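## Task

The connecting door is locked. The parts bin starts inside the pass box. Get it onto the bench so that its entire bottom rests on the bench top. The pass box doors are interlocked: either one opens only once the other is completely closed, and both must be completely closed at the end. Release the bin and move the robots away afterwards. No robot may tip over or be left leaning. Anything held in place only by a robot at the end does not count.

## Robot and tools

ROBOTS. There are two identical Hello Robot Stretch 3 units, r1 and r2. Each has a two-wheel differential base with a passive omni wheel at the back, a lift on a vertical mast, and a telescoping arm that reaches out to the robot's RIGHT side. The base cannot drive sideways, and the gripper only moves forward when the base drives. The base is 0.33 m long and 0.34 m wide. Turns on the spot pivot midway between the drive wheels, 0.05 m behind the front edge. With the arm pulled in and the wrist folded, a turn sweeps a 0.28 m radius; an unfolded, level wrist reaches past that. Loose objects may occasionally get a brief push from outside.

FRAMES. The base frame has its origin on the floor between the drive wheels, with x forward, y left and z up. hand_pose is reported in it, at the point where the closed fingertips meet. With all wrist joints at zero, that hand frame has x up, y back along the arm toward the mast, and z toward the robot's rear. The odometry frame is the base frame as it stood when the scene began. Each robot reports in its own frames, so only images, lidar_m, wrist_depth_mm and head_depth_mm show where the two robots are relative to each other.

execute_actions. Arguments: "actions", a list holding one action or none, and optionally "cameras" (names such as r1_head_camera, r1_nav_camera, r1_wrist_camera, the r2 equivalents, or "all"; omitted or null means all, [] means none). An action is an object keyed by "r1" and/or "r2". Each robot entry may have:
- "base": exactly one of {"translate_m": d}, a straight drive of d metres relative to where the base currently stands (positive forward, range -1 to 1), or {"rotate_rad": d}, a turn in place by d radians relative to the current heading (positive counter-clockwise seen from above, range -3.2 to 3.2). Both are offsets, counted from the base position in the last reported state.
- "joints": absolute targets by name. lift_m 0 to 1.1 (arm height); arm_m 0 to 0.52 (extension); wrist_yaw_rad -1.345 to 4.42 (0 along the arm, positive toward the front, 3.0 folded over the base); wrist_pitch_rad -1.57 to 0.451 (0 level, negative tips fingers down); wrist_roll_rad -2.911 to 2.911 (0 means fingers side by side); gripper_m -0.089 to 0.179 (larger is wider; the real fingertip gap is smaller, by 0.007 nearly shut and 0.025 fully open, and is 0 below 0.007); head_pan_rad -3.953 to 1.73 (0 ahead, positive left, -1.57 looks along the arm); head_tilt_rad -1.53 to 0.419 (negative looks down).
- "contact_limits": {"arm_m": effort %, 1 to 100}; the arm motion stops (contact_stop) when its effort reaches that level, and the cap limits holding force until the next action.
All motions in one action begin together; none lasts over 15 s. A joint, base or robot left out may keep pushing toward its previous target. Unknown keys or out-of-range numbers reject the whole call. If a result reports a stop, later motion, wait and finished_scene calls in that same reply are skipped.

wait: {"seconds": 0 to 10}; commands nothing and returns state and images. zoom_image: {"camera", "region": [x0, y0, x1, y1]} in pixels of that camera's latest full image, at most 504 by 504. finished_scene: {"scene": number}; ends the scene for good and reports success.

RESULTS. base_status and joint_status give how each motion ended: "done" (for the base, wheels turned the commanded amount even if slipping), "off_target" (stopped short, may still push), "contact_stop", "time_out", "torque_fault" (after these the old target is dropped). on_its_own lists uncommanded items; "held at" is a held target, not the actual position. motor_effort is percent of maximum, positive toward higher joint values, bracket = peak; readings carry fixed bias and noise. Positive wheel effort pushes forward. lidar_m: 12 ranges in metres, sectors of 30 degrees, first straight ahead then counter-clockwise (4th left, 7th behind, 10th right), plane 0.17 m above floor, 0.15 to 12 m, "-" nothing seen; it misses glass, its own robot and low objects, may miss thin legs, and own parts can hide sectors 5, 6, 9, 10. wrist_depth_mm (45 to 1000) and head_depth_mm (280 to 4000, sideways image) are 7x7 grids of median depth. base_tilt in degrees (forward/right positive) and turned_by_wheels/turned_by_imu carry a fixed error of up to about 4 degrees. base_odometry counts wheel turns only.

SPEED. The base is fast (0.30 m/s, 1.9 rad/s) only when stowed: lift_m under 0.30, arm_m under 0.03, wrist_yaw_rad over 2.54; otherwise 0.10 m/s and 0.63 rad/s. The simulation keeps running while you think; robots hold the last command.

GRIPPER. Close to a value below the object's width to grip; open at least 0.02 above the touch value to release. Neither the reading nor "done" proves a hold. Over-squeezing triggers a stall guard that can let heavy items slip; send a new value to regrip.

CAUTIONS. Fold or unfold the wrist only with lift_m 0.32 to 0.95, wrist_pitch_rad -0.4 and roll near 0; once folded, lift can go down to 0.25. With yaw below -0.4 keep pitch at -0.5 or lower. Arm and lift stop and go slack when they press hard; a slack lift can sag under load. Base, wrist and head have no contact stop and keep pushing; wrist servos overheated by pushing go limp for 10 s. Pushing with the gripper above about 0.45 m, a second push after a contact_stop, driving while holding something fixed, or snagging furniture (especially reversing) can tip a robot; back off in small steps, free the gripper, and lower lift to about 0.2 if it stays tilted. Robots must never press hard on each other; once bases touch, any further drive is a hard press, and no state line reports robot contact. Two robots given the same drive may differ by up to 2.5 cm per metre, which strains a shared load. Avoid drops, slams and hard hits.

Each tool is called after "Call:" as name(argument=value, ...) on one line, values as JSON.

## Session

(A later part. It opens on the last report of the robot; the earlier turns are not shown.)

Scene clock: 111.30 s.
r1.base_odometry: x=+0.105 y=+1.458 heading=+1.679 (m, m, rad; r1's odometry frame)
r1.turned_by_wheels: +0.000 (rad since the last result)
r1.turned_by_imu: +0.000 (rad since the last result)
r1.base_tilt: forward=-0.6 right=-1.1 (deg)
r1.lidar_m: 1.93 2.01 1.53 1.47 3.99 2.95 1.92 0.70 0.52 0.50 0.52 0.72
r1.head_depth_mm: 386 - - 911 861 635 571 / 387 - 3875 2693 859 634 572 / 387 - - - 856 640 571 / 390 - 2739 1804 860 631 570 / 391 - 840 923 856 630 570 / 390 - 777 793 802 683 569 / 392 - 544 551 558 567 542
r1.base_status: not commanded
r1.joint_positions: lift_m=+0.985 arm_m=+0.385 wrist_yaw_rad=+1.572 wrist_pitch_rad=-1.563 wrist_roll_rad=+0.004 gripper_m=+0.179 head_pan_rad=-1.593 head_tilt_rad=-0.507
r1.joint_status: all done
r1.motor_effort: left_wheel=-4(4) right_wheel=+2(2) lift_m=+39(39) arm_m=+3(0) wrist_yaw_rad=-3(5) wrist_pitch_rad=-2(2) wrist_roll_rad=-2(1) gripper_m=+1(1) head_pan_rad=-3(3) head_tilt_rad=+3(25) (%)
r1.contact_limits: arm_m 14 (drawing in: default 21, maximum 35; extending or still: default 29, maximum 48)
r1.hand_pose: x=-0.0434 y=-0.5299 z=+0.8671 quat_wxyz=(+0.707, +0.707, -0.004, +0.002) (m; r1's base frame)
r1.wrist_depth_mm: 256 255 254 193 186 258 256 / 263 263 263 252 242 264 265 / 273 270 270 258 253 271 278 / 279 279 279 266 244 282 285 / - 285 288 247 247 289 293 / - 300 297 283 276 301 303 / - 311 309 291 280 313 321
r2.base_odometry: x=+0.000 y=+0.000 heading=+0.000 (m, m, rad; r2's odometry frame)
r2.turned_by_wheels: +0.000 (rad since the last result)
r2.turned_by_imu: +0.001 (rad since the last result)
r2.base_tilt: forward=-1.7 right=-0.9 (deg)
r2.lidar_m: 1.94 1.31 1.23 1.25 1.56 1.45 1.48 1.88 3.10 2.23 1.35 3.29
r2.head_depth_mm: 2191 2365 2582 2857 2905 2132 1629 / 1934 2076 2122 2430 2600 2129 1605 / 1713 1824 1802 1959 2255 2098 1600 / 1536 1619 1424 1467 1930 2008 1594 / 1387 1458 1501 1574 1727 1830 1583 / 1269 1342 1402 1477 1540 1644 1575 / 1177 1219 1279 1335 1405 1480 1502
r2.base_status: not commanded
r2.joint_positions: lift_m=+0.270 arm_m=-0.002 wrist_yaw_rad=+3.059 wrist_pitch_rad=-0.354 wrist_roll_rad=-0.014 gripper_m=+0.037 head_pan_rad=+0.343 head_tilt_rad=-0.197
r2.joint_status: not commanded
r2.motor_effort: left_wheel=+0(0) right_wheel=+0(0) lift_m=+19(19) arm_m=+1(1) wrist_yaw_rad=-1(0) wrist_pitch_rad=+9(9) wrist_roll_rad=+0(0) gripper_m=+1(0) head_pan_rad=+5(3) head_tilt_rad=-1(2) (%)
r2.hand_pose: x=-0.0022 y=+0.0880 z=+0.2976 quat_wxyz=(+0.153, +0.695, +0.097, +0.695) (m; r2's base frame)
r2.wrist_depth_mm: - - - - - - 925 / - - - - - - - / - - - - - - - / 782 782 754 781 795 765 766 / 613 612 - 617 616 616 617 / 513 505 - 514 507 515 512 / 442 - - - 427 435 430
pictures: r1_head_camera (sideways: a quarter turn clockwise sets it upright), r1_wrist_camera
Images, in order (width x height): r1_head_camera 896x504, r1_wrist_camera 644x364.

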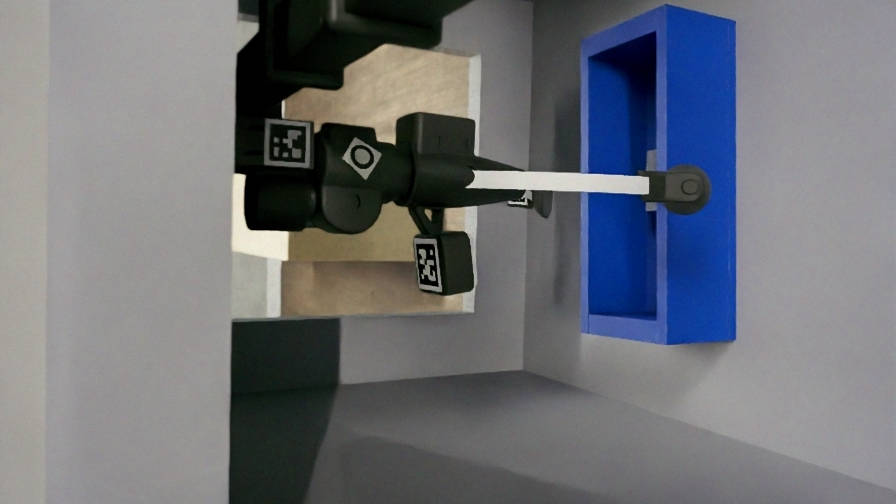

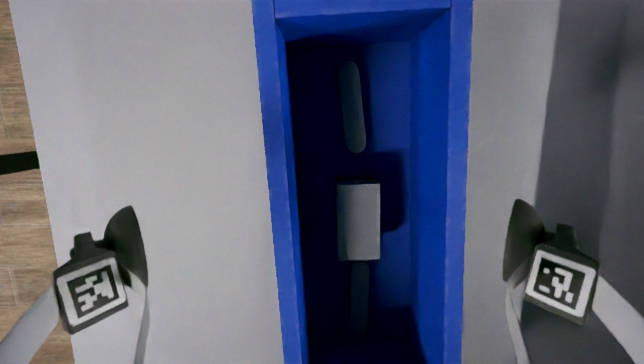

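Call:
execute_actions(actions=[{"r1":{"base":{"translate_m":-0.017},"joints":{"arm_m":0.411}}}], cameras=[])

Call:
execute_actions(actions=[{"r1":{"joints":{"lift_m":0.914}}}], cameras=["r1_head_camera","r1_wrist_camera"])

Scene clock: 121.80 s.
r1.base_odometry: x=+0.107 y=+1.441 heading=+1.679 (m, m, rad; r1's odometry frame)
r1.turned_by_wheels: +0.000 (rad since the last result)
r1.turned_by_imu: -0.001 (rad since the last result)
r1.base_tilt: forward=-0.6 right=-1.3 (deg)
r1.lidar_m: 1.94 2.02 1.53 1.47 3.98 2.93 1.92 0.71 0.52 0.50 0.52 0.72
r1.head_depth_mm: 386 - - 913 861 646 571 / 388 - 3808 2574 860 636 570 / 389 - - 933 861 634 571 / 389 - 2765 931 857 633 570 / 390 - 3523 934 857 632 569 / 390 - 798 865 808 684 569 / 391 - 593 601 610 617 554
r1.base_status: done
r1.joint_positions: lift_m=+0.985 arm_m=+0.411 wrist_yaw_rad=+1.572 wrist_pitch_rad=-1.563 wrist_roll_rad=+0.004 gripper_m=+0.179 head_pan_rad=-1.593 head_tilt_rad=-0.507
r1.joint_status: all done
r1.motor_effort: left_wheel=-3(9) right_wheel=+1(2) lift_m=+39(39) arm_m=+3(6) wrist_yaw_rad=-3(3) wrist_pitch_rad=-2(2) wrist_roll_rad=-2(2) gripper_m=+1(0) head_pan_rad=-3(3) head_tilt_rad=+4(4) (%)
r1.hand_pose: x=-0.0434 y=-0.5560 z=+0.8671 quat_wxyz=(+0.707, +0.707, -0.004, +0.002) (m; r1's base frame)
r1.wrist_depth_mm: 253 255 212 246 248 258 258 / 263 262 247 252 255 265 267 / 270 268 261 260 263 273 273 / 280 278 270 266 272 279 283 / 290 288 286 279 280 290 292 / - 299 295 283 290 301 297 / 309 308 306 280 277 312 314
r2.base_odometry: x=+0.000 y=+0.000 heading=+0.000 (m, m, rad; r2's odometry frame)
r2.turned_by_wheels: +0.000 (rad since the last result)
r2.turned_by_imu: +0.001 (rad since the last result)
r2.base_tilt: forward=-1.7 right=-0.9 (deg)
r2.lidar_m: 1.94 1.31 1.23 1.24 1.55 1.45 1.47 1.88 3.09 2.23 1.35 3.29
r2.head_depth_mm: 2203 2386 2607 2821 2929 2143 1622 / 1938 2079 2094 2406 2597 2118 1606 / 1709 1821 1808 1955 2261 2092 1602 / 1534 1621 1413 1464 1940 2008 1597 / 1394 1461 1506 1571 1730 1837 1587 / 1271 1327 1394 1471 1554 1639 1567 / 1171 1225 1280 1336 1400 1474 1504
r2.base_status: not commanded
r2.joint_positions: lift_m=+0.270 arm_m=-0.002 wrist_yaw_rad=+3.059 wrist_pitch_rad=-0.354 wrist_roll_rad=-0.014 gripper_m=+0.037 head_pan_rad=+0.343 head_tilt_rad=-0.197
r2.joint_status: not commanded
r2.motor_effort: left_wheel=+1(0) right_wheel=+0(1) lift_m=+19(19) arm_m=+0(0) wrist_yaw_rad=+0(0) wrist_pitch_rad=+8(9) wrist_roll_rad=+0(0) gripper_m=+0(0) head_pan_rad=+4(4) head_tilt_rad=-1(1) (%)
r2.hand_pose: x=-0.0022 y=+0.0880 z=+0.2976 quat_wxyz=(+0.153, +0.695, +0.097, +0.695) (m; r2's base frame)
r2.wrist_depth_mm: - - - - - - 925 / - - - - - - - / - - - - - - - / 778 775 776 790 778 774 764 / 611 612 - 617 607 613 624 / 518 504 - 507 517 507 506 / 443 - - - 440 429 432
pictures: none
No camera images: the call's "cameras" was empty. Leave "cameras" out to get every camera's image.

Scene clock: 123.27 s.
r1.base_odometry: x=+0.107 y=+1.441 heading=+1.679 (m, m, rad; r1's odometry frame)
r1.turned_by_wheels: +0.000 (rad since the last result)
r1.turned_by_imu: +0.000 (rad since the last result)
r1.base_tilt: forward=-0.7 right=-1.2 (deg)
r1.lidar_m: 1.95 2.03 1.52 1.46 3.99 2.93 1.92 0.71 0.52 0.50 0.52 0.72
r1.head_depth_mm: 386 - 826 - 737 640 570 / 387 - - 2591 861 635 571 / 388 - 2535 - 730 631 570 / 389 - 2758 2688 859 634 571 / 391 - 3539 938 859 632 568 / 391 - 803 861 810 682 569 / 392 - 593 600 608 618 554
r1.base_status: not commanded
r1.joint_positions: lift_m=+0.914 arm_m=+0.411 wrist_yaw_rad=+1.572 wrist_pitch_rad=-1.563 wrist_roll_rad=+0.004 gripper_m=+0.179 head_pan_rad=-1.593 head_tilt_rad=-0.507
r1.joint_status: all done
r1.motor_effort: left_wheel=-3(3) right_wheel=+0(1) lift_m=+29(37) arm_m=+3(3) wrist_yaw_rad=-3(2) wrist_pitch_rad=-2(2) wrist_roll_rad=-2(2) gripper_m=+0(1) head_pan_rad=-3(3) head_tilt_rad=+4(4) (%)
r1.hand_pose: x=-0.0434 y=-0.5560 z=+0.7964 quat_wxyz=(+0.707, +0.707, -0.004, +0.002) (m; r1's base frame)
r1.wrist_depth_mm: 188 187 177 179 155 188 192 / 194 193 170 185 160 195 197 / 201 199 165 192 164 202 203 / 207 208 160 194 170 209 210 / 213 212 155 172 176 167 218 / - 222 150 209 182 174 223 / 230 230 146 219 188 231 235
r2.base_odometry: x=+0.000 y=+0.000 heading=+0.000 (m, m, rad; r2's odometry frame)
r2.turned_by_wheels: +0.000 (rad since the last result)
r2.turned_by_imu: +0.000 (rad since the last result)
r2.base_tilt: forward=-1.8 right=-1.0 (deg)
r2.lidar_m: 1.95 1.32 1.23 1.25 1.56 1.45 1.48 1.88 3.09 2.23 1.35 3.29
r2.head_depth_mm: 2187 2386 2625 2842 2935 2145 1631 / 1938 2070 2097 2410 2589 2118 1617 / 1700 1821 1801 1951 2236 2090 1611 / 1539 1623 1412 1465 1939 2003 1584 / 1386 1469 1505 1574 1729 1833 1590 / 1272 1329 1402 1467 1544 1640 1580 / 1167 1225 1286 1341 1400 1475 1507
r2.base_status: not commanded
r2.joint_positions: lift_m=+0.270 arm_m=-0.002 wrist_yaw_rad=+3.059 wrist_pitch_rad=-0.354 wrist_roll_rad=-0.014 gripper_m=+0.037 head_pan_rad=+0.343 head_tilt_rad=-0.197
r2.joint_status: not commanded
r2.motor_effort: left_wheel=+1(0) right_wheel=+0(1) lift_m=+18(18) arm_m=+0(1) wrist_yaw_rad=+1(0) wrist_pitch_rad=+9(9) wrist_roll_rad=+0(0) gripper_m=+1(1) head_pan_rad=+4(5) head_tilt_rad=-1(1) (%)
r2.hand_pose: x=-0.0022 y=+0.0880 z=+0.2976 quat_wxyz=(+0.153, +0.695, +0.097, +0.695) (m; r2's base frame)
r2.wrist_depth_mm: - - - - - - 925 / - - - - - - - / - - - - - - - / 772 770 752 807 765 791 774 / 626 606 - 615 609 622 607 / 500 502 - 511 505 505 505 / 441 - - - 434 431 434
pictures: r1_head_camera (sideways: a quarter turn clockwise sets it upright), r1_wrist_camera
Images, in order (width x height): r1_head_camera 896x504, r1_wrist_camera 644x364.

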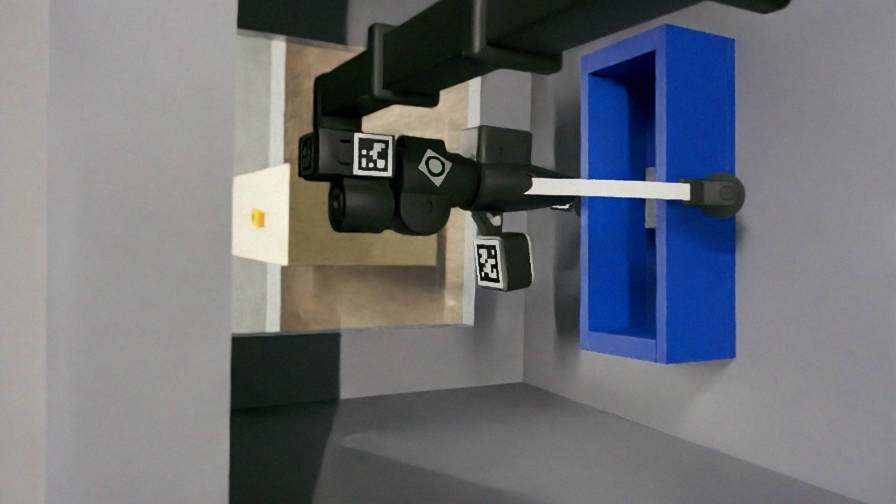

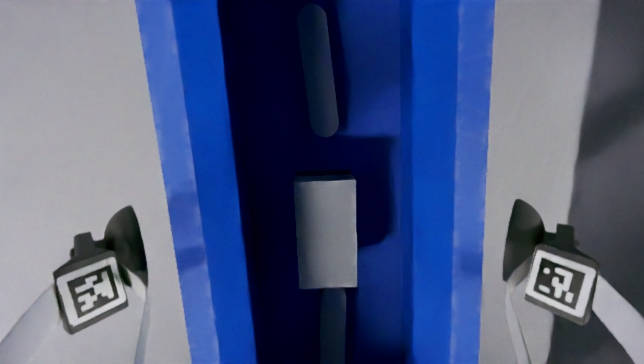

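Centered. Grip, then lift.

Call:
execute_actions(actions=[{"r1":{"joints":{"gripper_m":0.093}}}], cameras=["r1_wrist_camera"])

Call:
execute_actions(actions=[{"r1":{"joints":{"lift_m":0.95,"head_pan_rad":1.6,"head_tilt_rad":-0.4}}}], cameras=["r1_head_camera","r1_wrist_camera"])

Scene clock: 127.53 s.
r1.base_odometry: x=+0.107 y=+1.441 heading=+1.679 (m, m, rad; r1's odometry frame)
r1.turned_by_wheels: +0.000 (rad since the last result)
r1.turned_by_imu: +0.000 (rad since the last result)
r1.base_tilt: forward=-0.6 right=-1.3 (deg)
r1.lidar_m: 1.94 2.02 1.52 1.47 4.00 2.94 1.93 0.71 0.52 0.50 0.52 0.72
r1.head_depth_mm: 387 - 821 - 736 642 571 / 388 - - 2651 864 635 571 / 389 - 2546 - 734 635 570 / 390 - 2766 2690 857 632 569 / 392 - 3548 936 856 632 570 / 392 - 804 866 807 684 569 / 395 - 593 600 610 617 556
r1.base_status: not commanded
r1.joint_positions: lift_m=+0.915 arm_m=+0.411 wrist_yaw_rad=+1.572 wrist_pitch_rad=-1.568 wrist_roll_rad=+0.001 gripper_m=+0.094 head_pan_rad=-1.593 head_tilt_rad=-0.507
r1.joint_status: all done
r1.motor_effort: left_wheel=-2(3) right_wheel=+0(1) lift_m=+18(30) arm_m=+2(3) wrist_yaw_rad=-3(2) wrist_pitch_rad=-1(2) wrist_roll_rad=+0(2) gripper_m=-24(100) head_pan_rad=-3(3) head_tilt_rad=+5(4) (%)
r1.hand_pose: x=-0.0447 y=-0.5560 z=+0.7969 quat_wxyz=(+0.707, +0.707, -0.001, +0.001) (m; r1's base frame)
r1.wrist_depth_mm: 189 189 179 181 154 194 194 / 195 195 174 188 158 198 201 / 202 200 167 194 162 206 207 / 207 209 163 191 168 212 214 / 216 214 158 175 173 218 222 / 224 - 154 211 178 - 228 / 229 232 160 221 184 235 238
r2.base_odometry: x=+0.000 y=+0.000 heading=+0.000 (m, m, rad; r2's odometry frame)
r2.turned_by_wheels: +0.000 (rad since the last result)
r2.turned_by_imu: +0.000 (rad since the last result)
r2.base_tilt: forward=-1.6 right=-0.9 (deg)
r2.lidar_m: 1.95 1.32 1.23 1.25 1.56 1.45 1.47 1.88 3.09 2.23 1.35 3.29
r2.head_depth_mm: 2188 2376 2608 2862 2961 2146 1619 / 1949 2077 2096 2413 2574 2129 1615 / 1709 1812 1800 1950 2236 2108 1608 / 1530 1622 1420 1468 1936 2021 1595 / 1392 1457 1507 1582 1723 1830 1582 / 1269 1336 1400 1466 1540 1638 1572 / 1171 1220 1281 1339 1399 1483 1500
r2.base_status: not commanded
r2.joint_positions: lift_m=+0.270 arm_m=-0.002 wrist_yaw_rad=+3.059 wrist_pitch_rad=-0.354 wrist_roll_rad=-0.014 gripper_m=+0.037 head_pan_rad=+0.343 head_tilt_rad=-0.197
r2.joint_status: not commanded
r2.motor_effort: left_wheel=+0(0) right_wheel=+1(1) lift_m=+18(19) arm_m=+0(0) wrist_yaw_rad=+0(0) wrist_pitch_rad=+9(9) wrist_roll_rad=+0(0) gripper_m=+1(0) head_pan_rad=+5(4) head_tilt_rad=-1(1) (%)
r2.hand_pose: x=-0.0022 y=+0.0880 z=+0.2976 quat_wxyz=(+0.153, +0.695, +0.097, +0.695) (m; r2's base frame)
r2.wrist_depth_mm: - - - - - - 915 / - - - - - - - / - - - - - - - / 765 776 779 777 782 782 776 / 612 614 - 619 613 611 615 / 507 504 - 505 510 500 522 / 441 - - - 431 432 430
pictures: r1_wrist_camera
Images, in order (width x height): r1_wrist_camera 644x364.

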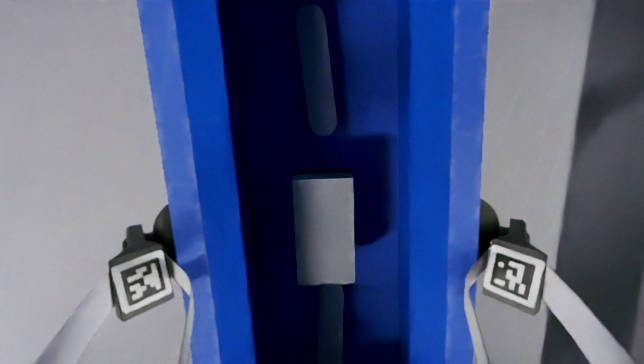

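Scene clock: 129.63 s.
r1.base_odometry: x=+0.107 y=+1.441 heading=+1.679 (m, m, rad; r1's odometry frame)
r1.turned_by_wheels: +0.000 (rad since the last result)
r1.turned_by_imu: +0.000 (rad since the last result)
r1.base_tilt: forward=-0.6 right=-1.3 (deg)
r1.lidar_m: 1.94 2.03 1.52 1.47 4.00 2.93 1.92 0.70 0.52 0.50 0.52 0.72
r1.head_depth_mm: 3168 3332 3620 1588 1921 1727 1437 / 3202 3393 2491 1600 2349 1777 1458 / 3213 3461 2470 1607 2305 1784 1456 / 3309 3393 2481 1598 2214 1761 1435 / 3315 3448 3723 3084 2213 1771 1444 / 3346 3562 3755 3248 2370 1779 1484 / 3319 3519 3749 3262 2407 - -
r1.base_status: not commanded
r1.joint_positions: lift_m=+0.950 arm_m=+0.411 wrist_yaw_rad=+1.572 wrist_pitch_rad=-1.568 wrist_roll_rad=+0.000 gripper_m=+0.094 head_pan_rad=+1.593 head_tilt_rad=-0.408
r1.joint_status: all done
r1.motor_effort: left_wheel=-3(3) right_wheel=+1(2) lift_m=+43(49) arm_m=+2(2) wrist_yaw_rad=-2(2) wrist_pitch_rad=-1(1) wrist_roll_rad=+0(0) gripper_m=-20(24) head_pan_rad=+3(36) head_tilt_rad=+4(20) (%)
r1.hand_pose: x=-0.0447 y=-0.5560 z=+0.8321 quat_wxyz=(+0.707, +0.707, +0.000, +0.001) (m; r1's base frame)
r1.wrist_depth_mm: 222 217 179 185 153 221 224 / 230 227 174 190 157 229 229 / 234 234 169 198 161 237 238 / 242 242 165 188 165 244 246 / 249 249 160 179 170 252 254 / 261 - 157 218 175 266 264 / 267 270 154 224 181 273 274
r2.base_odometry: x=+0.000 y=+0.000 heading=+0.000 (m, m, rad; r2's odometry frame)
r2.turned_by_wheels: +0.000 (rad since the last result)
r2.turned_by_imu: +0.000 (rad since the last result)
r2.base_tilt: forward=-1.7 right=-1.0 (deg)
r2.lidar_m: 1.95 1.32 1.23 1.25 1.55 1.45 1.47 1.88 3.10 2.23 1.34 3.30
r2.head_depth_mm: 2207 2379 2579 2832 2923 2148 1625 / 1946 2075 2110 2423 2595 2137 1619 / 1732 1818 1805 1961 2246 2108 1612 / 1535 1620 1428 1468 1946 1995 1586 / 1385 1470 1516 1578 1708 1838 1583 / 1276 1332 1397 1472 1558 1637 1574 / 1170 1221 1279 1332 1404 1472 1504
r2.base_status: not commanded
r2.joint_positions: lift_m=+0.270 arm_m=-0.002 wrist_yaw_rad=+3.059 wrist_pitch_rad=-0.354 wrist_roll_rad=-0.014 gripper_m=+0.037 head_pan_rad=+0.343 head_tilt_rad=-0.197
r2.joint_status: not commanded
r2.motor_effort: left_wheel=+0(0) right_wheel=+1(0) lift_m=+18(18) arm_m=+1(1) wrist_yaw_rad=+0(0) wrist_pitch_rad=+9(9) wrist_roll_rad=+0(0) gripper_m=+0(0) head_pan_rad=+5(4) head_tilt_rad=-1(1) (%)
r2.hand_pose: x=-0.0022 y=+0.0880 z=+0.2976 quat_wxyz=(+0.153, +0.695, +0.097, +0.695) (m; r2's base frame)
r2.wrist_depth_mm: - - - - - - 941 / - - - - - - - / - - - - - - - / 777 771 784 781 782 784 763 / 620 621 - 609 618 609 618 / 515 507 - 511 509 504 508 / 442 - - - 432 430 428
pictures: r1_head_camera (sideways: a quarter turn clockwise sets it upright), r1_wrist_camera
Images, in order (width x height): r1_head_camera 896x504, r1_wrist_camera 644x364.

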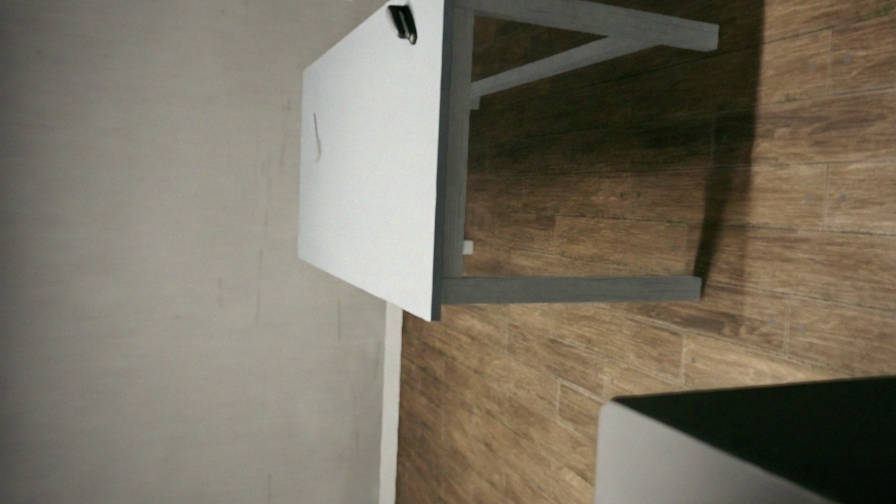

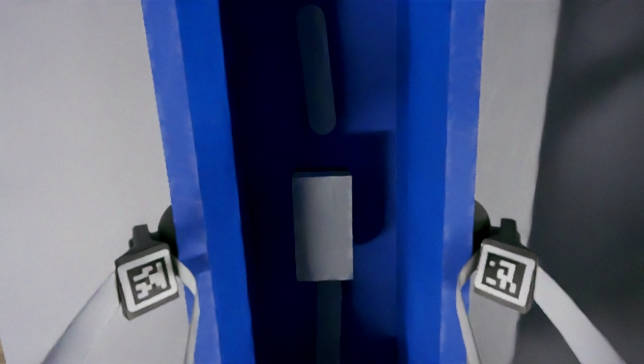

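Call:
execute_actions(actions=[{"r1":{"joints":{"arm_m":0.02,"head_pan_rad":-1.57,"head_tilt_rad":-1.0}}}], cameras=["r1_nav_camera","r1_wrist_camera"])

Call:
execute_actions(actions=[{"r1":{"base":{"rotate_rad":1.62},"joints":{"head_pan_rad":0.0,"head_tilt_rad":-0.6}}}], cameras=["r1_head_camera","r1_wrist_camera"])

Scene clock: 177.90 s.
r1.base_odometry: x=+0.107 y=+1.441 heading=+1.679 (m, m, rad; r1's odometry frame)
r1.turned_by_wheels: +0.000 (rad since the last result)
r1.turned_by_imu: -0.003 (rad since the last result)
r1.base_tilt: forward=-0.6 right=-1.2 (deg)
r1.lidar_m: 1.95 2.03 1.52 1.47 4.01 2.95 1.92 0.70 0.52 0.50 0.52 0.72
r1.head_depth_mm: 2388 838 - - - 462 1083 / 2350 840 - - - 460 417 / 2347 845 - - 459 448 - / 2371 844 726 641 - 464 432 / 804 846 726 637 495 463 1089 / 711 736 699 640 591 407 1098 / 521 536 548 559 1176 1224 1117
r1.base_status: not commanded
r1.joint_positions: lift_m=+0.950 arm_m=+0.020 wrist_yaw_rad=+1.572 wrist_pitch_rad=-1.568 wrist_roll_rad=+0.000 gripper_m=+0.094 head_pan_rad=-1.563 head_tilt_rad=-0.988
r1.joint_status: all done
r1.motor_effort: left_wheel=-2(2) right_wheel=+1(1) lift_m=+43(44) arm_m=-2(1) wrist_yaw_rad=-3(3) wrist_pitch_rad=-1(1) wrist_roll_rad=+0(0) gripper_m=-20(20) head_pan_rad=-3(38) head_tilt_rad=-7(45) (%)
r1.hand_pose: x=-0.0447 y=-0.1655 z=+0.8321 quat_wxyz=(+0.707, +0.707, +0.000, +0.001) (m; r1's base frame)
r1.wrist_depth_mm: 925 900 179 184 153 224 225 / 920 951 174 190 157 228 232 / 976 932 169 197 160 240 239 / 984 - 164 186 165 248 247 / - - 160 179 170 253 256 / - - 157 216 174 265 266 / - - 153 226 180 274 274
r2.base_odometry: x=+0.000 y=+0.000 heading=+0.000 (m, m, rad; r2's odometry frame)
r2.turned_by_wheels: +0.000 (rad since the last result)
r2.turned_by_imu: +0.003 (rad since the last result)
r2.base_tilt: forward=-1.7 right=-1.0 (deg)
r2.lidar_m: 1.94 1.32 1.23 1.25 1.55 1.45 1.47 1.89 3.09 2.23 1.35 3.29
r2.head_depth_mm: 2185 2369 2578 2853 2928 2145 1618 / 1935 2084 2117 2424 2593 2128 1623 / 1712 1816 1793 1946 2246 2098 1599 / 1536 1615 1421 1456 1931 2009 1596 / 1395 1465 1509 1574 1709 1837 1588 / 1275 1334 1404 1467 1550 1642 1576 / 1170 1223 1277 1343 1394 1476 1504
r2.base_status: not commanded
r2.joint_positions: lift_m=+0.270 arm_m=-0.002 wrist_yaw_rad=+3.059 wrist_pitch_rad=-0.354 wrist_roll_rad=-0.014 gripper_m=+0.037 head_pan_rad=+0.343 head_tilt_rad=-0.197
r2.joint_status: not commanded
r2.motor_effort: left_wheel=+1(0) right_wheel=+0(0) lift_m=+18(18) arm_m=+0(0) wrist_yaw_rad=+0(0) wrist_pitch_rad=+9(9) wrist_roll_rad=+0(0) gripper_m=+1(1) head_pan_rad=+4(4) head_tilt_rad=-1(2) (%)
r2.hand_pose: x=-0.0022 y=+0.0880 z=+0.2976 quat_wxyz=(+0.153, +0.695, +0.097, +0.695) (m; r2's base frame)
r2.wrist_depth_mm: - - - - - - 954 / - - - - - - - / - - - - - - - / 794 779 766 764 782 774 790 / 611 620 - 627 614 621 606 / 506 499 - 501 511 516 514 / 437 - - - 434 434 432
pictures: r1_nav_camera (sideways: a quarter turn counterclockwise sets it upright), r1_wrist_camera
Images, in order (width x height): r1_nav_camera 672x504, r1_wrist_camera 644x364.

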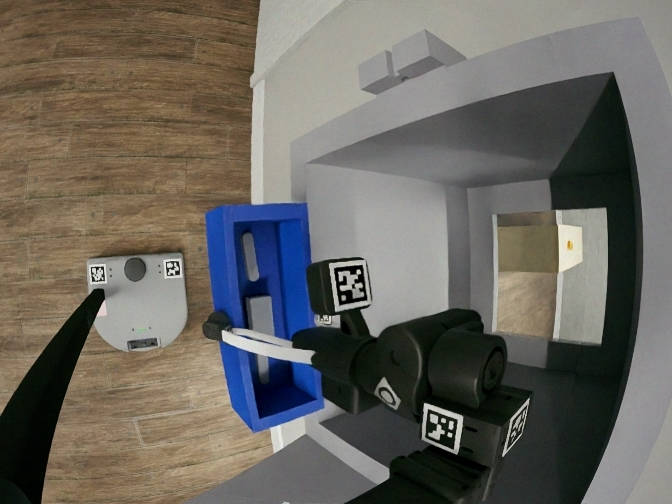

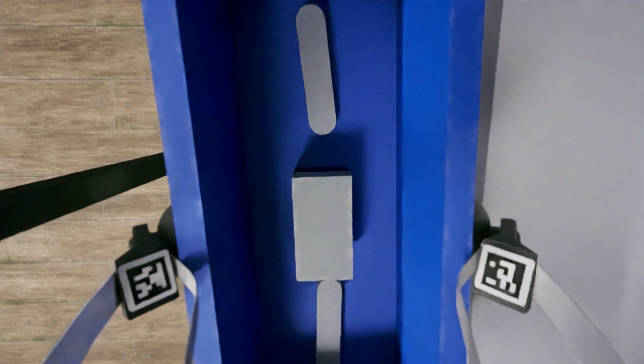

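Scene clock: 181.47 s.
r1.base_odometry: x=+0.107 y=+1.441 heading=-2.984 (m, m, rad; r1's odometry frame)
r1.turned_by_wheels: +1.620 (rad since the last result)
r1.turned_by_imu: +1.630 (rad since the last result)
r1.base_tilt: forward=-0.6 right=-1.2 (deg)
r1.lidar_m: 1.47 3.83 2.91 1.66 0.68 0.51 0.50 0.53 0.75 1.94 2.05 1.52
r1.head_depth_mm: 3168 2046 1536 2080 1769 1490 1259 / 3178 2048 1530 2282 1786 1491 1263 / 3224 2069 1536 2291 1796 1481 1256 / 3204 2237 1539 2084 1796 1486 1262 / 3289 3615 3156 2281 1791 1478 1258 / 3377 3644 3104 2254 1804 1481 1267 / 3350 3710 3088 2278 1783 1489 1262
r1.base_status: done
r1.joint_positions: lift_m=+0.950 arm_m=+0.020 wrist_yaw_rad=+1.572 wrist_pitch_rad=-1.567 wrist_roll_rad=+0.000 gripper_m=+0.094 head_pan_rad=-0.007 head_tilt_rad=-0.606
r1.joint_status: all done
r1.motor_effort: left_wheel=-4(9) right_wheel=+2(4) lift_m=+43(44) arm_m=-3(2) wrist_yaw_rad=-2(3) wrist_pitch_rad=-1(1) wrist_roll_rad=+0(0) gripper_m=-20(20) head_pan_rad=+3(37) head_tilt_rad=+4(33) (%)
r1.hand_pose: x=-0.0445 y=-0.1655 z=+0.8321 quat_wxyz=(+0.707, +0.707, -0.001, +0.001) (m; r1's base frame)
r1.wrist_depth_mm: 902 896 179 184 154 924 923 / 934 967 174 190 157 964 940 / 958 945 169 198 160 998 997 / - - 164 186 165 - - / - - 160 178 170 - - / 974 - 157 217 175 956 - / 749 755 153 225 180 798 802
r2.base_odometry: x=+0.000 y=+0.000 heading=+0.000 (m, m, rad; r2's odometry frame)
r2.turned_by_wheels: +0.000 (rad since the last result)
r2.turned_by_imu: +0.000 (rad since the last result)
r2.base_tilt: forward=-1.5 right=-0.9 (deg)
r2.lidar_m: 1.94 1.32 1.23 1.24 1.56 1.45 1.47 1.88 3.09 2.22 1.35 3.30
r2.head_depth_mm: 2193 2376 2588 2838 2920 2145 1622 / 1945 2070 2101 2418 2567 2112 1609 / 1716 1817 1797 1958 2260 2105 1601 / 1537 1620 1415 1466 1942 1991 1595 / 1389 1464 1503 1573 1718 1816 1591 / 1274 1333 1404 1465 1546 1636 1582 / 1168 1229 1276 1338 1402 1472 1516
r2.base_status: not commanded
r2.joint_positions: lift_m=+0.270 arm_m=-0.002 wrist_yaw_rad=+3.059 wrist_pitch_rad=-0.354 wrist_roll_rad=-0.014 gripper_m=+0.037 head_pan_rad=+0.343 head_tilt_rad=-0.197
r2.joint_status: not commanded
r2.motor_effort: left_wheel=+0(0) right_wheel=+1(0) lift_m=+19(18) arm_m=+1(0) wrist_yaw_rad=+0(0) wrist_pitch_rad=+9(8) wrist_roll_rad=+0(0) gripper_m=+1(0) head_pan_rad=+4(4) head_tilt_rad=-2(1) (%)
r2.hand_pose: x=-0.0022 y=+0.0880 z=+0.2976 quat_wxyz=(+0.153, +0.695, +0.097, +0.695) (m; r2's base frame)
r2.wrist_depth_mm: - - - - - - 920 / - - - - - - - / - - - - - - - / 763 780 757 760 756 762 772 / 619 613 - 617 618 619 617 / 509 506 - 516 508 520 512 / 434 - - - 440 439 433
pictures: r1_head_camera (sideways: a quarter turn clockwise sets it upright), r1_wrist_camera
Images, in order (width x height): r1_head_camera 896x504, r1_wrist_camera 644x364.

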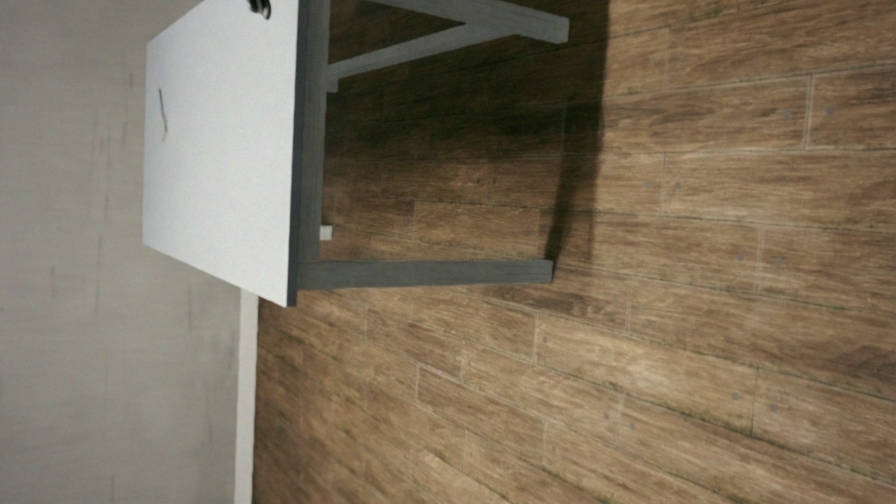

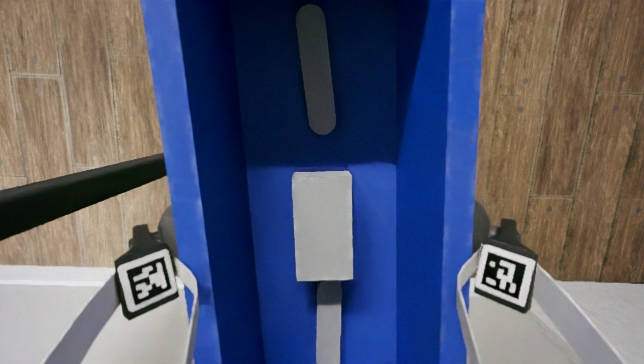

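Call:
execute_actions(actions=[{"r1":{"base":{"translate_m":0.93},"joints":{"arm_m":0.48,"lift_m":0.99,"head_tilt_rad":-0.8}}}], cameras=[])

Call:
execute_actions(actions=[{"r1":{"base":{"rotate_rad":1.35},"joints":{"head_pan_rad":-1.5,"head_tilt_rad":-0.8}}}], cameras=["r1_head_camera","r1_nav_camera","r1_wrist_camera"])

Scene clock: 200.47 s.
r1.base_odometry: x=-0.812 y=+1.295 heading=-2.984 (m, m, rad; r1's odometry frame)
r1.turned_by_wheels: +0.000 (rad since the last result)
r1.turned_by_imu: +0.000 (rad since the last result)
r1.base_tilt: forward=-0.6 right=-1.2 (deg)
r1.lidar_m: 0.54 3.06 2.86 2.79 1.93 1.47 1.43 1.51 2.04 1.98 0.72 0.72
r1.head_depth_mm: 1661 1172 906 737 1453 1318 1165 / 1686 1178 910 743 1461 1311 1166 / 1669 1179 912 741 1499 1325 1163 / 2436 1175 917 743 1493 1325 1167 / 2574 2731 918 744 867 1220 1169 / 2563 2766 2238 1714 1545 1328 1169 / 2625 2806 2215 1830 1534 1318 1168
r1.base_status: done
r1.joint_positions: lift_m=+0.990 arm_m=+0.480 wrist_yaw_rad=+1.572 wrist_pitch_rad=-1.567 wrist_roll_rad=+0.000 gripper_m=+0.094 head_pan_rad=-0.007 head_tilt_rad=-0.790
r1.joint_status: all done
r1.motor_effort: left_wheel=-3(4) right_wheel=+0(5) lift_m=+43(48) arm_m=+3(6) wrist_yaw_rad=-3(2) wrist_pitch_rad=-1(1) wrist_roll_rad=+0(0) gripper_m=-20(20) head_pan_rad=+3(4) head_tilt_rad=-6(26) (%)
r1.hand_pose: x=-0.0445 y=-0.6250 z=+0.8721 quat_wxyz=(+0.707, +0.707, -0.001, +0.001) (m; r1's base frame)
r1.wrist_depth_mm: 959 949 179 185 153 950 949 / 973 970 173 189 157 995 - / - 118 169 197 161 - - / - - 164 186 165 - - / - - 159 178 170 - - / - - 157 218 175 - - / - - 153 226 180 - -
r2.base_odometry: x=+0.000 y=+0.000 heading=+0.000 (m, m, rad; r2's odometry frame)
r2.turned_by_wheels: +0.000 (rad since the last result)
r2.turned_by_imu: +0.001 (rad since the last result)
r2.base_tilt: forward=-1.7 right=-1.0 (deg)
r2.lidar_m: 1.95 1.32 1.23 1.25 1.56 1.45 1.47 1.88 3.10 2.23 1.35 3.29
r2.head_depth_mm: 2172 2360 2589 2858 2929 2140 1618 / 1934 2081 2100 2438 2606 2131 1616 / 1719 1816 1799 1949 2246 2125 1603 / 1531 1627 1417 1464 1942 2006 1589 / 1394 1464 1490 1572 1717 1829 1589 / 1274 1333 1400 1468 1552 1627 1581 / 1168 1222 1279 1336 1415 1472 1504
r2.base_status: not commanded
r2.joint_positions: lift_m=+0.270 arm_m=-0.002 wrist_yaw_rad=+3.059 wrist_pitch_rad=-0.354 wrist_roll_rad=-0.014 gripper_m=+0.037 head_pan_rad=+0.343 head_tilt_rad=-0.197
r2.joint_status: not commanded
r2.motor_effort: left_wheel=+0(0) right_wheel=-1(1) lift_m=+19(19) arm_m=+0(0) wrist_yaw_rad=+0(0) wrist_pitch_rad=+8(8) wrist_roll_rad=+0(0) gripper_m=+0(0) head_pan_rad=+4(5) head_tilt_rad=-1(1) (%)
r2.hand_pose: x=-0.0022 y=+0.0880 z=+0.2976 quat_wxyz=(+0.153, +0.695, +0.097, +0.695) (m; r2's base frame)
r2.wrist_depth_mm: - - - - - - 913 / - - - - - - - / - - - - - - - / 765 775 780 770 760 785 771 / 615 618 - 603 618 608 615 / 510 520 - 501 511 506 515 / 441 - - - 435 435 430
pictures: none
No camera images: the call's "cameras" was empty. Leave "cameras" out to get every camera's image.

Scene clock: 203.53 s.
r1.base_odometry: x=-0.812 y=+1.295 heading=-1.634 (m, m, rad; r1's odometry frame)
r1.turned_by_wheels: +1.350 (rad since the last result)
r1.turned_by_imu: +1.358 (rad since the last result)
r1.base_tilt: forward=-0.6 right=-1.3 (deg)
r1.lidar_m: 2.79 2.51 1.58 1.43 1.43 1.72 1.99 2.00 0.72 1.15 0.54 3.12
r1.head_depth_mm: 2531 1129 714 704 1429 1314 1168 / - 1087 709 703 1491 1319 1172 / 1668 1123 705 704 1498 1326 1167 / 1678 1181 679 706 1502 1328 1170 / 1695 1182 911 743 1501 1273 1155 / 2511 1356 915 747 840 1290 1159 / 2512 2742 2200 1758 1487 1321 1170
r1.base_status: done
r1.joint_positions: lift_m=+0.990 arm_m=+0.480 wrist_yaw_rad=+1.572 wrist_pitch_rad=-1.563 wrist_roll_rad=+0.000 gripper_m=+0.094 head_pan_rad=-1.493 head_tilt_rad=-0.790
r1.joint_status: all done
r1.motor_effort: left_wheel=-4(13) right_wheel=+1(6) lift_m=+44(44) arm_m=+3(3) wrist_yaw_rad=-2(3) wrist_pitch_rad=-2(2) wrist_roll_rad=+0(0) gripper_m=-20(20) head_pan_rad=-3(36) head_tilt_rad=-6(7) (%)
r1.hand_pose: x=-0.0435 y=-0.6250 z=+0.8720 quat_wxyz=(+0.707, +0.707, -0.002, +0.003) (m; r1's base frame)
r1.wrist_depth_mm: 963 933 179 185 153 247 248 / 964 955 175 190 157 256 258 / - 118 169 197 161 264 268 / - - 164 185 165 273 274 / - - 159 179 170 281 283 / - - 157 217 175 297 294 / - - 154 226 179 302 303
r2.base_odometry: x=+0.000 y=+0.000 heading=+0.000 (m, m, rad; r2's odometry frame)
r2.turned_by_wheels: +0.000 (rad since the last result)
r2.turned_by_imu: +0.000 (rad since the last result)
r2.base_tilt: forward=-1.7 right=-0.9 (deg)
r2.lidar_m: 1.95 1.31 1.23 1.25 1.56 1.45 1.48 1.88 3.10 2.22 1.35 3.31
r2.head_depth_mm: 2182 2343 2566 2864 2942 2137 1617 / 1926 2082 2103 2432 2599 2134 1621 / 1717 1817 1782 1962 2252 2107 1608 / 1532 1628 1425 1471 1934 2005 1600 / 1388 1459 1502 1571 1718 1838 1586 / 1275 1335 1401 1466 1547 1635 1572 / 1169 1223 1274 1343 1403 1480 1505
r2.base_status: not commanded
r2.joint_positions: lift_m=+0.270 arm_m=-0.002 wrist_yaw_rad=+3.059 wrist_pitch_rad=-0.354 wrist_roll_rad=-0.014 gripper_m=+0.037 head_pan_rad=+0.343 head_tilt_rad=-0.197
r2.joint_status: not commanded
r2.motor_effort: left_wheel=+0(1) right_wheel=-1(0) lift_m=+19(19) arm_m=+1(0) wrist_yaw_rad=+0(0) wrist_pitch_rad=+9(9) wrist_roll_rad=+0(0) gripper_m=+0(1) head_pan_rad=+4(4) head_tilt_rad=-1(2) (%)
r2.hand_pose: x=-0.0022 y=+0.0880 z=+0.2976 quat_wxyz=(+0.153, +0.695, +0.097, +0.695) (m; r2's base frame)
r2.wrist_depth_mm: - - - - - - 900 / - - - - - - - / - - - - - - - / 788 776 768 775 783 797 775 / 605 615 - 623 622 609 610 / 509 509 - 506 514 509 513 / 441 - - - 437 432 436
pictures: r1_head_camera (sideways: a quarter turn clockwise sets it upright), r1_nav_camera (sideways: a quarter turn counterclockwise sets it upright), r1_wrist_camera
Images, in order (width x height): r1_head_camera 896x504, r1_nav_camera 672x504, r1_wrist_camera 644x364.

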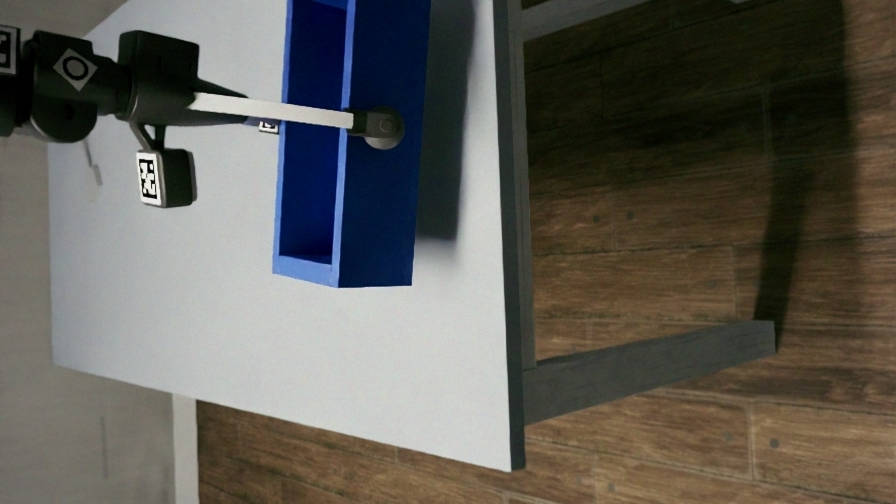

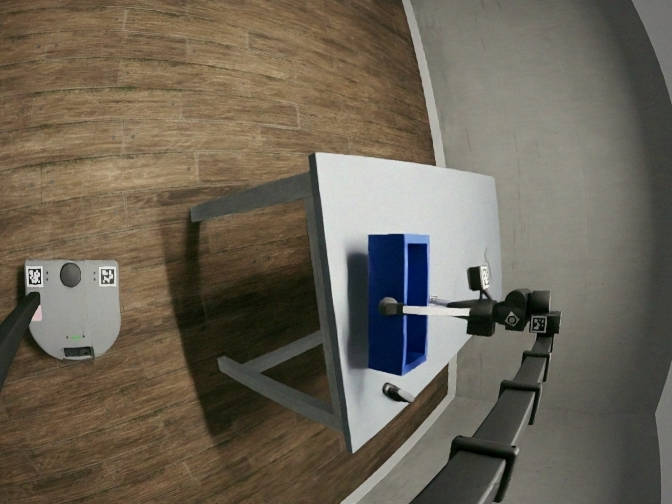

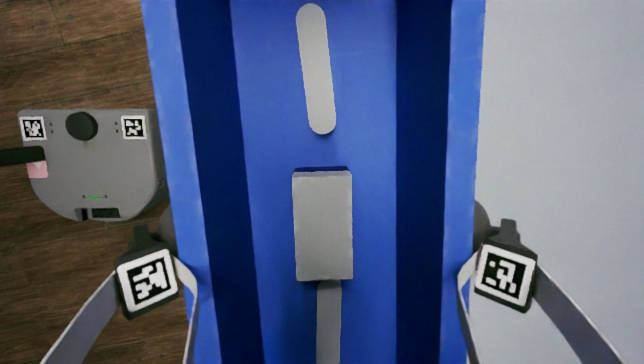

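Call:
execute_actions(actions=[{"r1":{"base":{"rotate_rad":0.12},"joints":{"arm_m":0.515,"lift_m":0.945,"head_pan_rad":-1.6}}}], cameras=["r1_head_camera"])

Call:
execute_actions(actions=[{"r1":{"joints":{"lift_m":0.932}}}], cameras=["r1_head_camera"])

Scene clock: 209.07 s.
r1.base_odometry: x=-0.812 y=+1.295 heading=-1.514 (m, m, rad; r1's odometry frame)
r1.turned_by_wheels: +0.120 (rad since the last result)
r1.turned_by_imu: +0.120 (rad since the last result)
r1.base_tilt: forward=-0.6 right=-1.2 (deg)
r1.lidar_m: 2.78 2.15 1.51 1.43 1.46 1.90 1.99 2.03 0.71 0.54 0.54 2.95
r1.head_depth_mm: - - 880 739 1451 1328 1161 / 1541 1181 781 722 1486 1324 1168 / - - 785 725 1500 1327 1162 / 1663 1209 778 726 1491 1316 1167 / 1663 1181 794 726 1468 1241 1167 / 2534 2699 947 745 846 1290 1165 / 2557 2769 2189 1805 1524 1319 1166
r1.base_status: done
r1.joint_positions: lift_m=+0.945 arm_m=+0.515 wrist_yaw_rad=+1.572 wrist_pitch_rad=-1.562 wrist_roll_rad=+0.000 gripper_m=+0.094 head_pan_rad=-1.593 head_tilt_rad=-0.790
r1.joint_status: all done
r1.motor_effort: left_wheel=-3(14) right_wheel=+1(6) lift_m=+34(38) arm_m=+3(2) wrist_yaw_rad=-2(2) wrist_pitch_rad=-2(3) wrist_roll_rad=+0(0) gripper_m=-20(20) head_pan_rad=-3(13) head_tilt_rad=-6(6) (%)
r1.hand_pose: x=-0.0433 y=-0.6600 z=+0.8273 quat_wxyz=(+0.707, +0.707, -0.002, +0.003) (m; r1's base frame)
r1.wrist_depth_mm: 903 204 179 186 153 207 207 / 930 211 174 190 157 213 214 / - 216 169 196 161 220 222 / - 225 164 186 165 228 229 / - 232 160 178 171 234 235 / - - 157 217 175 245 243 / - 253 154 226 180 255 253
r2.base_odometry: x=+0.000 y=+0.000 heading=+0.000 (m, m, rad; r2's odometry frame)
r2.turned_by_wheels: +0.000 (rad since the last result)
r2.turned_by_imu: +0.000 (rad since the last result)
r2.base_tilt: forward=-1.7 right=-0.9 (deg)
r2.lidar_m: 1.95 1.31 1.23 1.25 1.56 1.45 1.47 1.88 3.10 2.22 1.35 3.29
r2.head_depth_mm: 2189 2369 2588 2873 2914 2132 1628 / 1933 2076 2107 2438 2584 2118 1621 / 1712 1826 1798 1962 2263 2099 1607 / 1537 1626 1413 1458 1932 1995 1600 / 1395 1467 1504 1574 1720 1825 1584 / 1274 1337 1397 1472 1546 1638 1573 / 1171 1222 1284 1338 1414 1471 1502
r2.base_status: not commanded
r2.joint_positions: lift_m=+0.270 arm_m=-0.002 wrist_yaw_rad=+3.059 wrist_pitch_rad=-0.354 wrist_roll_rad=-0.014 gripper_m=+0.037 head_pan_rad=+0.343 head_tilt_rad=-0.197
r2.joint_status: not commanded
r2.motor_effort: left_wheel=+0(0) right_wheel=+0(0) lift_m=+19(19) arm_m=+1(1) wrist_yaw_rad=+0(0) wrist_pitch_rad=+8(9) wrist_roll_rad=+0(0) gripper_m=+1(1) head_pan_rad=+4(4) head_tilt_rad=-2(2) (%)
r2.hand_pose: x=-0.0022 y=+0.0880 z=+0.2976 quat_wxyz=(+0.153, +0.695, +0.097, +0.695) (m; r2's base frame)
r2.wrist_depth_mm: - - - - - - 931 / - - - - - - - / - - - - - - - / 768 771 788 781 745 777 778 / 608 613 - 616 617 620 624 / 503 511 - 512 512 512 501 / 439 - - - 437 434 434
pictures: r1_head_camera (sideways: a quarter turn clockwise sets it upright)
Images, in order (width x height): r1_head_camera 896x504.

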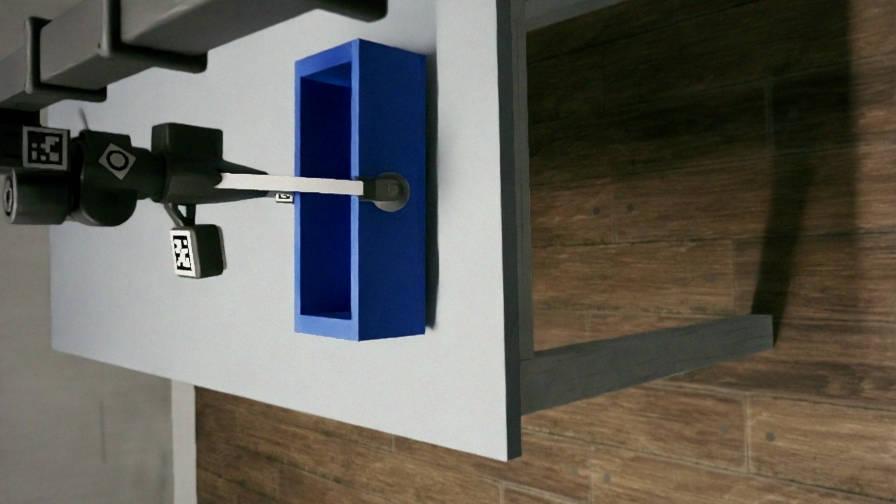

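Scene clock: 210.00 s.
r1.base_odometry: x=-0.812 y=+1.295 heading=-1.514 (m, m, rad; r1's odometry frame)
r1.turned_by_wheels: +0.000 (rad since the last result)
r1.turned_by_imu: +0.000 (rad since the last result)
r1.base_tilt: forward=-0.5 right=-1.2 (deg)
r1.lidar_m: 2.79 2.16 1.51 1.43 1.46 1.89 1.99 2.03 0.71 0.54 0.54 2.95
r1.head_depth_mm: 2468 - 877 720 1461 1323 1162 / - 1180 814 721 1491 1310 1164 / - - 814 726 1493 1318 1164 / 1685 1233 815 725 1508 1327 1167 / 1687 1183 887 722 1465 1245 1167 / 2557 2701 945 745 849 1303 1165 / 2532 2739 2236 1813 1540 1318 1166
r1.base_status: not commanded
r1.joint_positions: lift_m=+0.932 arm_m=+0.515 wrist_yaw_rad=+1.572 wrist_pitch_rad=-1.563 wrist_roll_rad=+0.000 gripper_m=+0.094 head_pan_rad=-1.593 head_tilt_rad=-0.790
r1.joint_status: all done
r1.motor_effort: left_wheel=-3(3) right_wheel=+1(2) lift_m=+28(37) arm_m=+3(3) wrist_yaw_rad=-3(3) wrist_pitch_rad=-2(2) wrist_roll_rad=+0(0) gripper_m=-20(21) head_pan_rad=-3(3) head_tilt_rad=-6(6) (%)
r1.hand_pose: x=-0.0435 y=-0.6600 z=+0.8145 quat_wxyz=(+0.707, +0.707, -0.002, +0.003) (m; r1's base frame)
r1.wrist_depth_mm: 876 191 179 185 154 196 197 / 913 200 174 191 157 201 204 / - 204 170 198 161 208 211 / - 213 164 191 164 217 217 / - 220 159 178 170 220 223 / - - 157 216 174 232 232 / - 237 154 223 179 238 241
r2.base_odometry: x=+0.000 y=+0.000 heading=+0.000 (m, m, rad; r2's odometry frame)
r2.turned_by_wheels: +0.000 (rad since the last result)
r2.turned_by_imu: +0.000 (rad since the last result)
r2.base_tilt: forward=-1.7 right=-1.0 (deg)
r2.lidar_m: 1.94 1.32 1.23 1.24 1.56 1.45 1.48 1.88 3.09 2.22 1.35 3.28
r2.head_depth_mm: 2180 2363 2568 2857 2935 2159 1627 / 1939 2087 2109 2424 2582 2127 1619 / 1705 1828 1794 1955 2248 2106 1609 / 1534 1629 1418 1469 1941 2013 1602 / 1389 1465 1509 1577 1712 1823 1581 / 1271 1330 1392 1468 1548 1639 1574 / 1175 1225 1281 1346 1411 1479 1496
r2.base_status: not commanded
r2.joint_positions: lift_m=+0.270 arm_m=-0.002 wrist_yaw_rad=+3.059 wrist_pitch_rad=-0.354 wrist_roll_rad=-0.014 gripper_m=+0.037 head_pan_rad=+0.343 head_tilt_rad=-0.197
r2.joint_status: not commanded
r2.motor_effort: left_wheel=+0(0) right_wheel=+0(1) lift_m=+18(19) arm_m=+1(1) wrist_yaw_rad=+0(0) wrist_pitch_rad=+9(9) wrist_roll_rad=+0(0) gripper_m=+1(1) head_pan_rad=+4(4) head_tilt_rad=-1(1) (%)
r2.hand_pose: x=-0.0022 y=+0.0880 z=+0.2976 quat_wxyz=(+0.153, +0.695, +0.097, +0.695) (m; r2's base frame)
r2.wrist_depth_mm: - - - - - - 941 / - - - - - - - / - - - - - - - / 776 772 773 778 785 777 776 / 625 630 - 626 604 615 616 / 509 509 - 510 507 512 508 / 444 - - - 430 432 429
pictures: r1_head_camera (sideways: a quarter turn clockwise sets it upright)
Images, in order (width x height): r1_head_camera 896x504.

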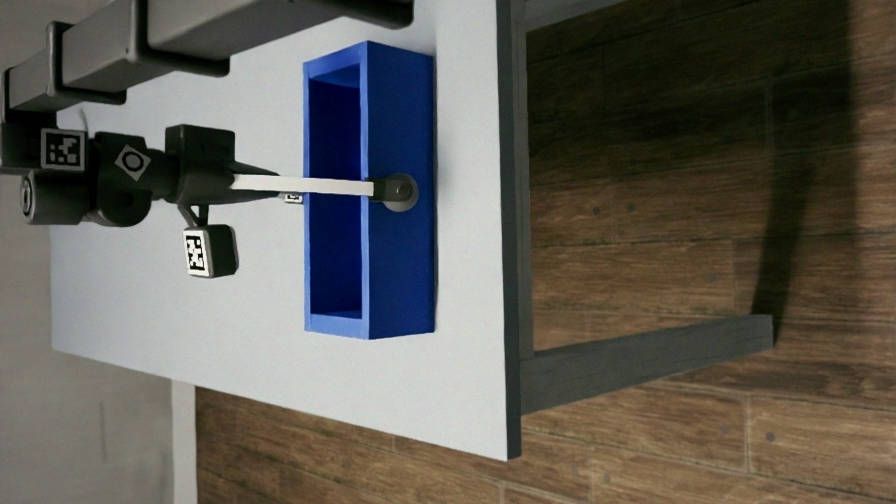

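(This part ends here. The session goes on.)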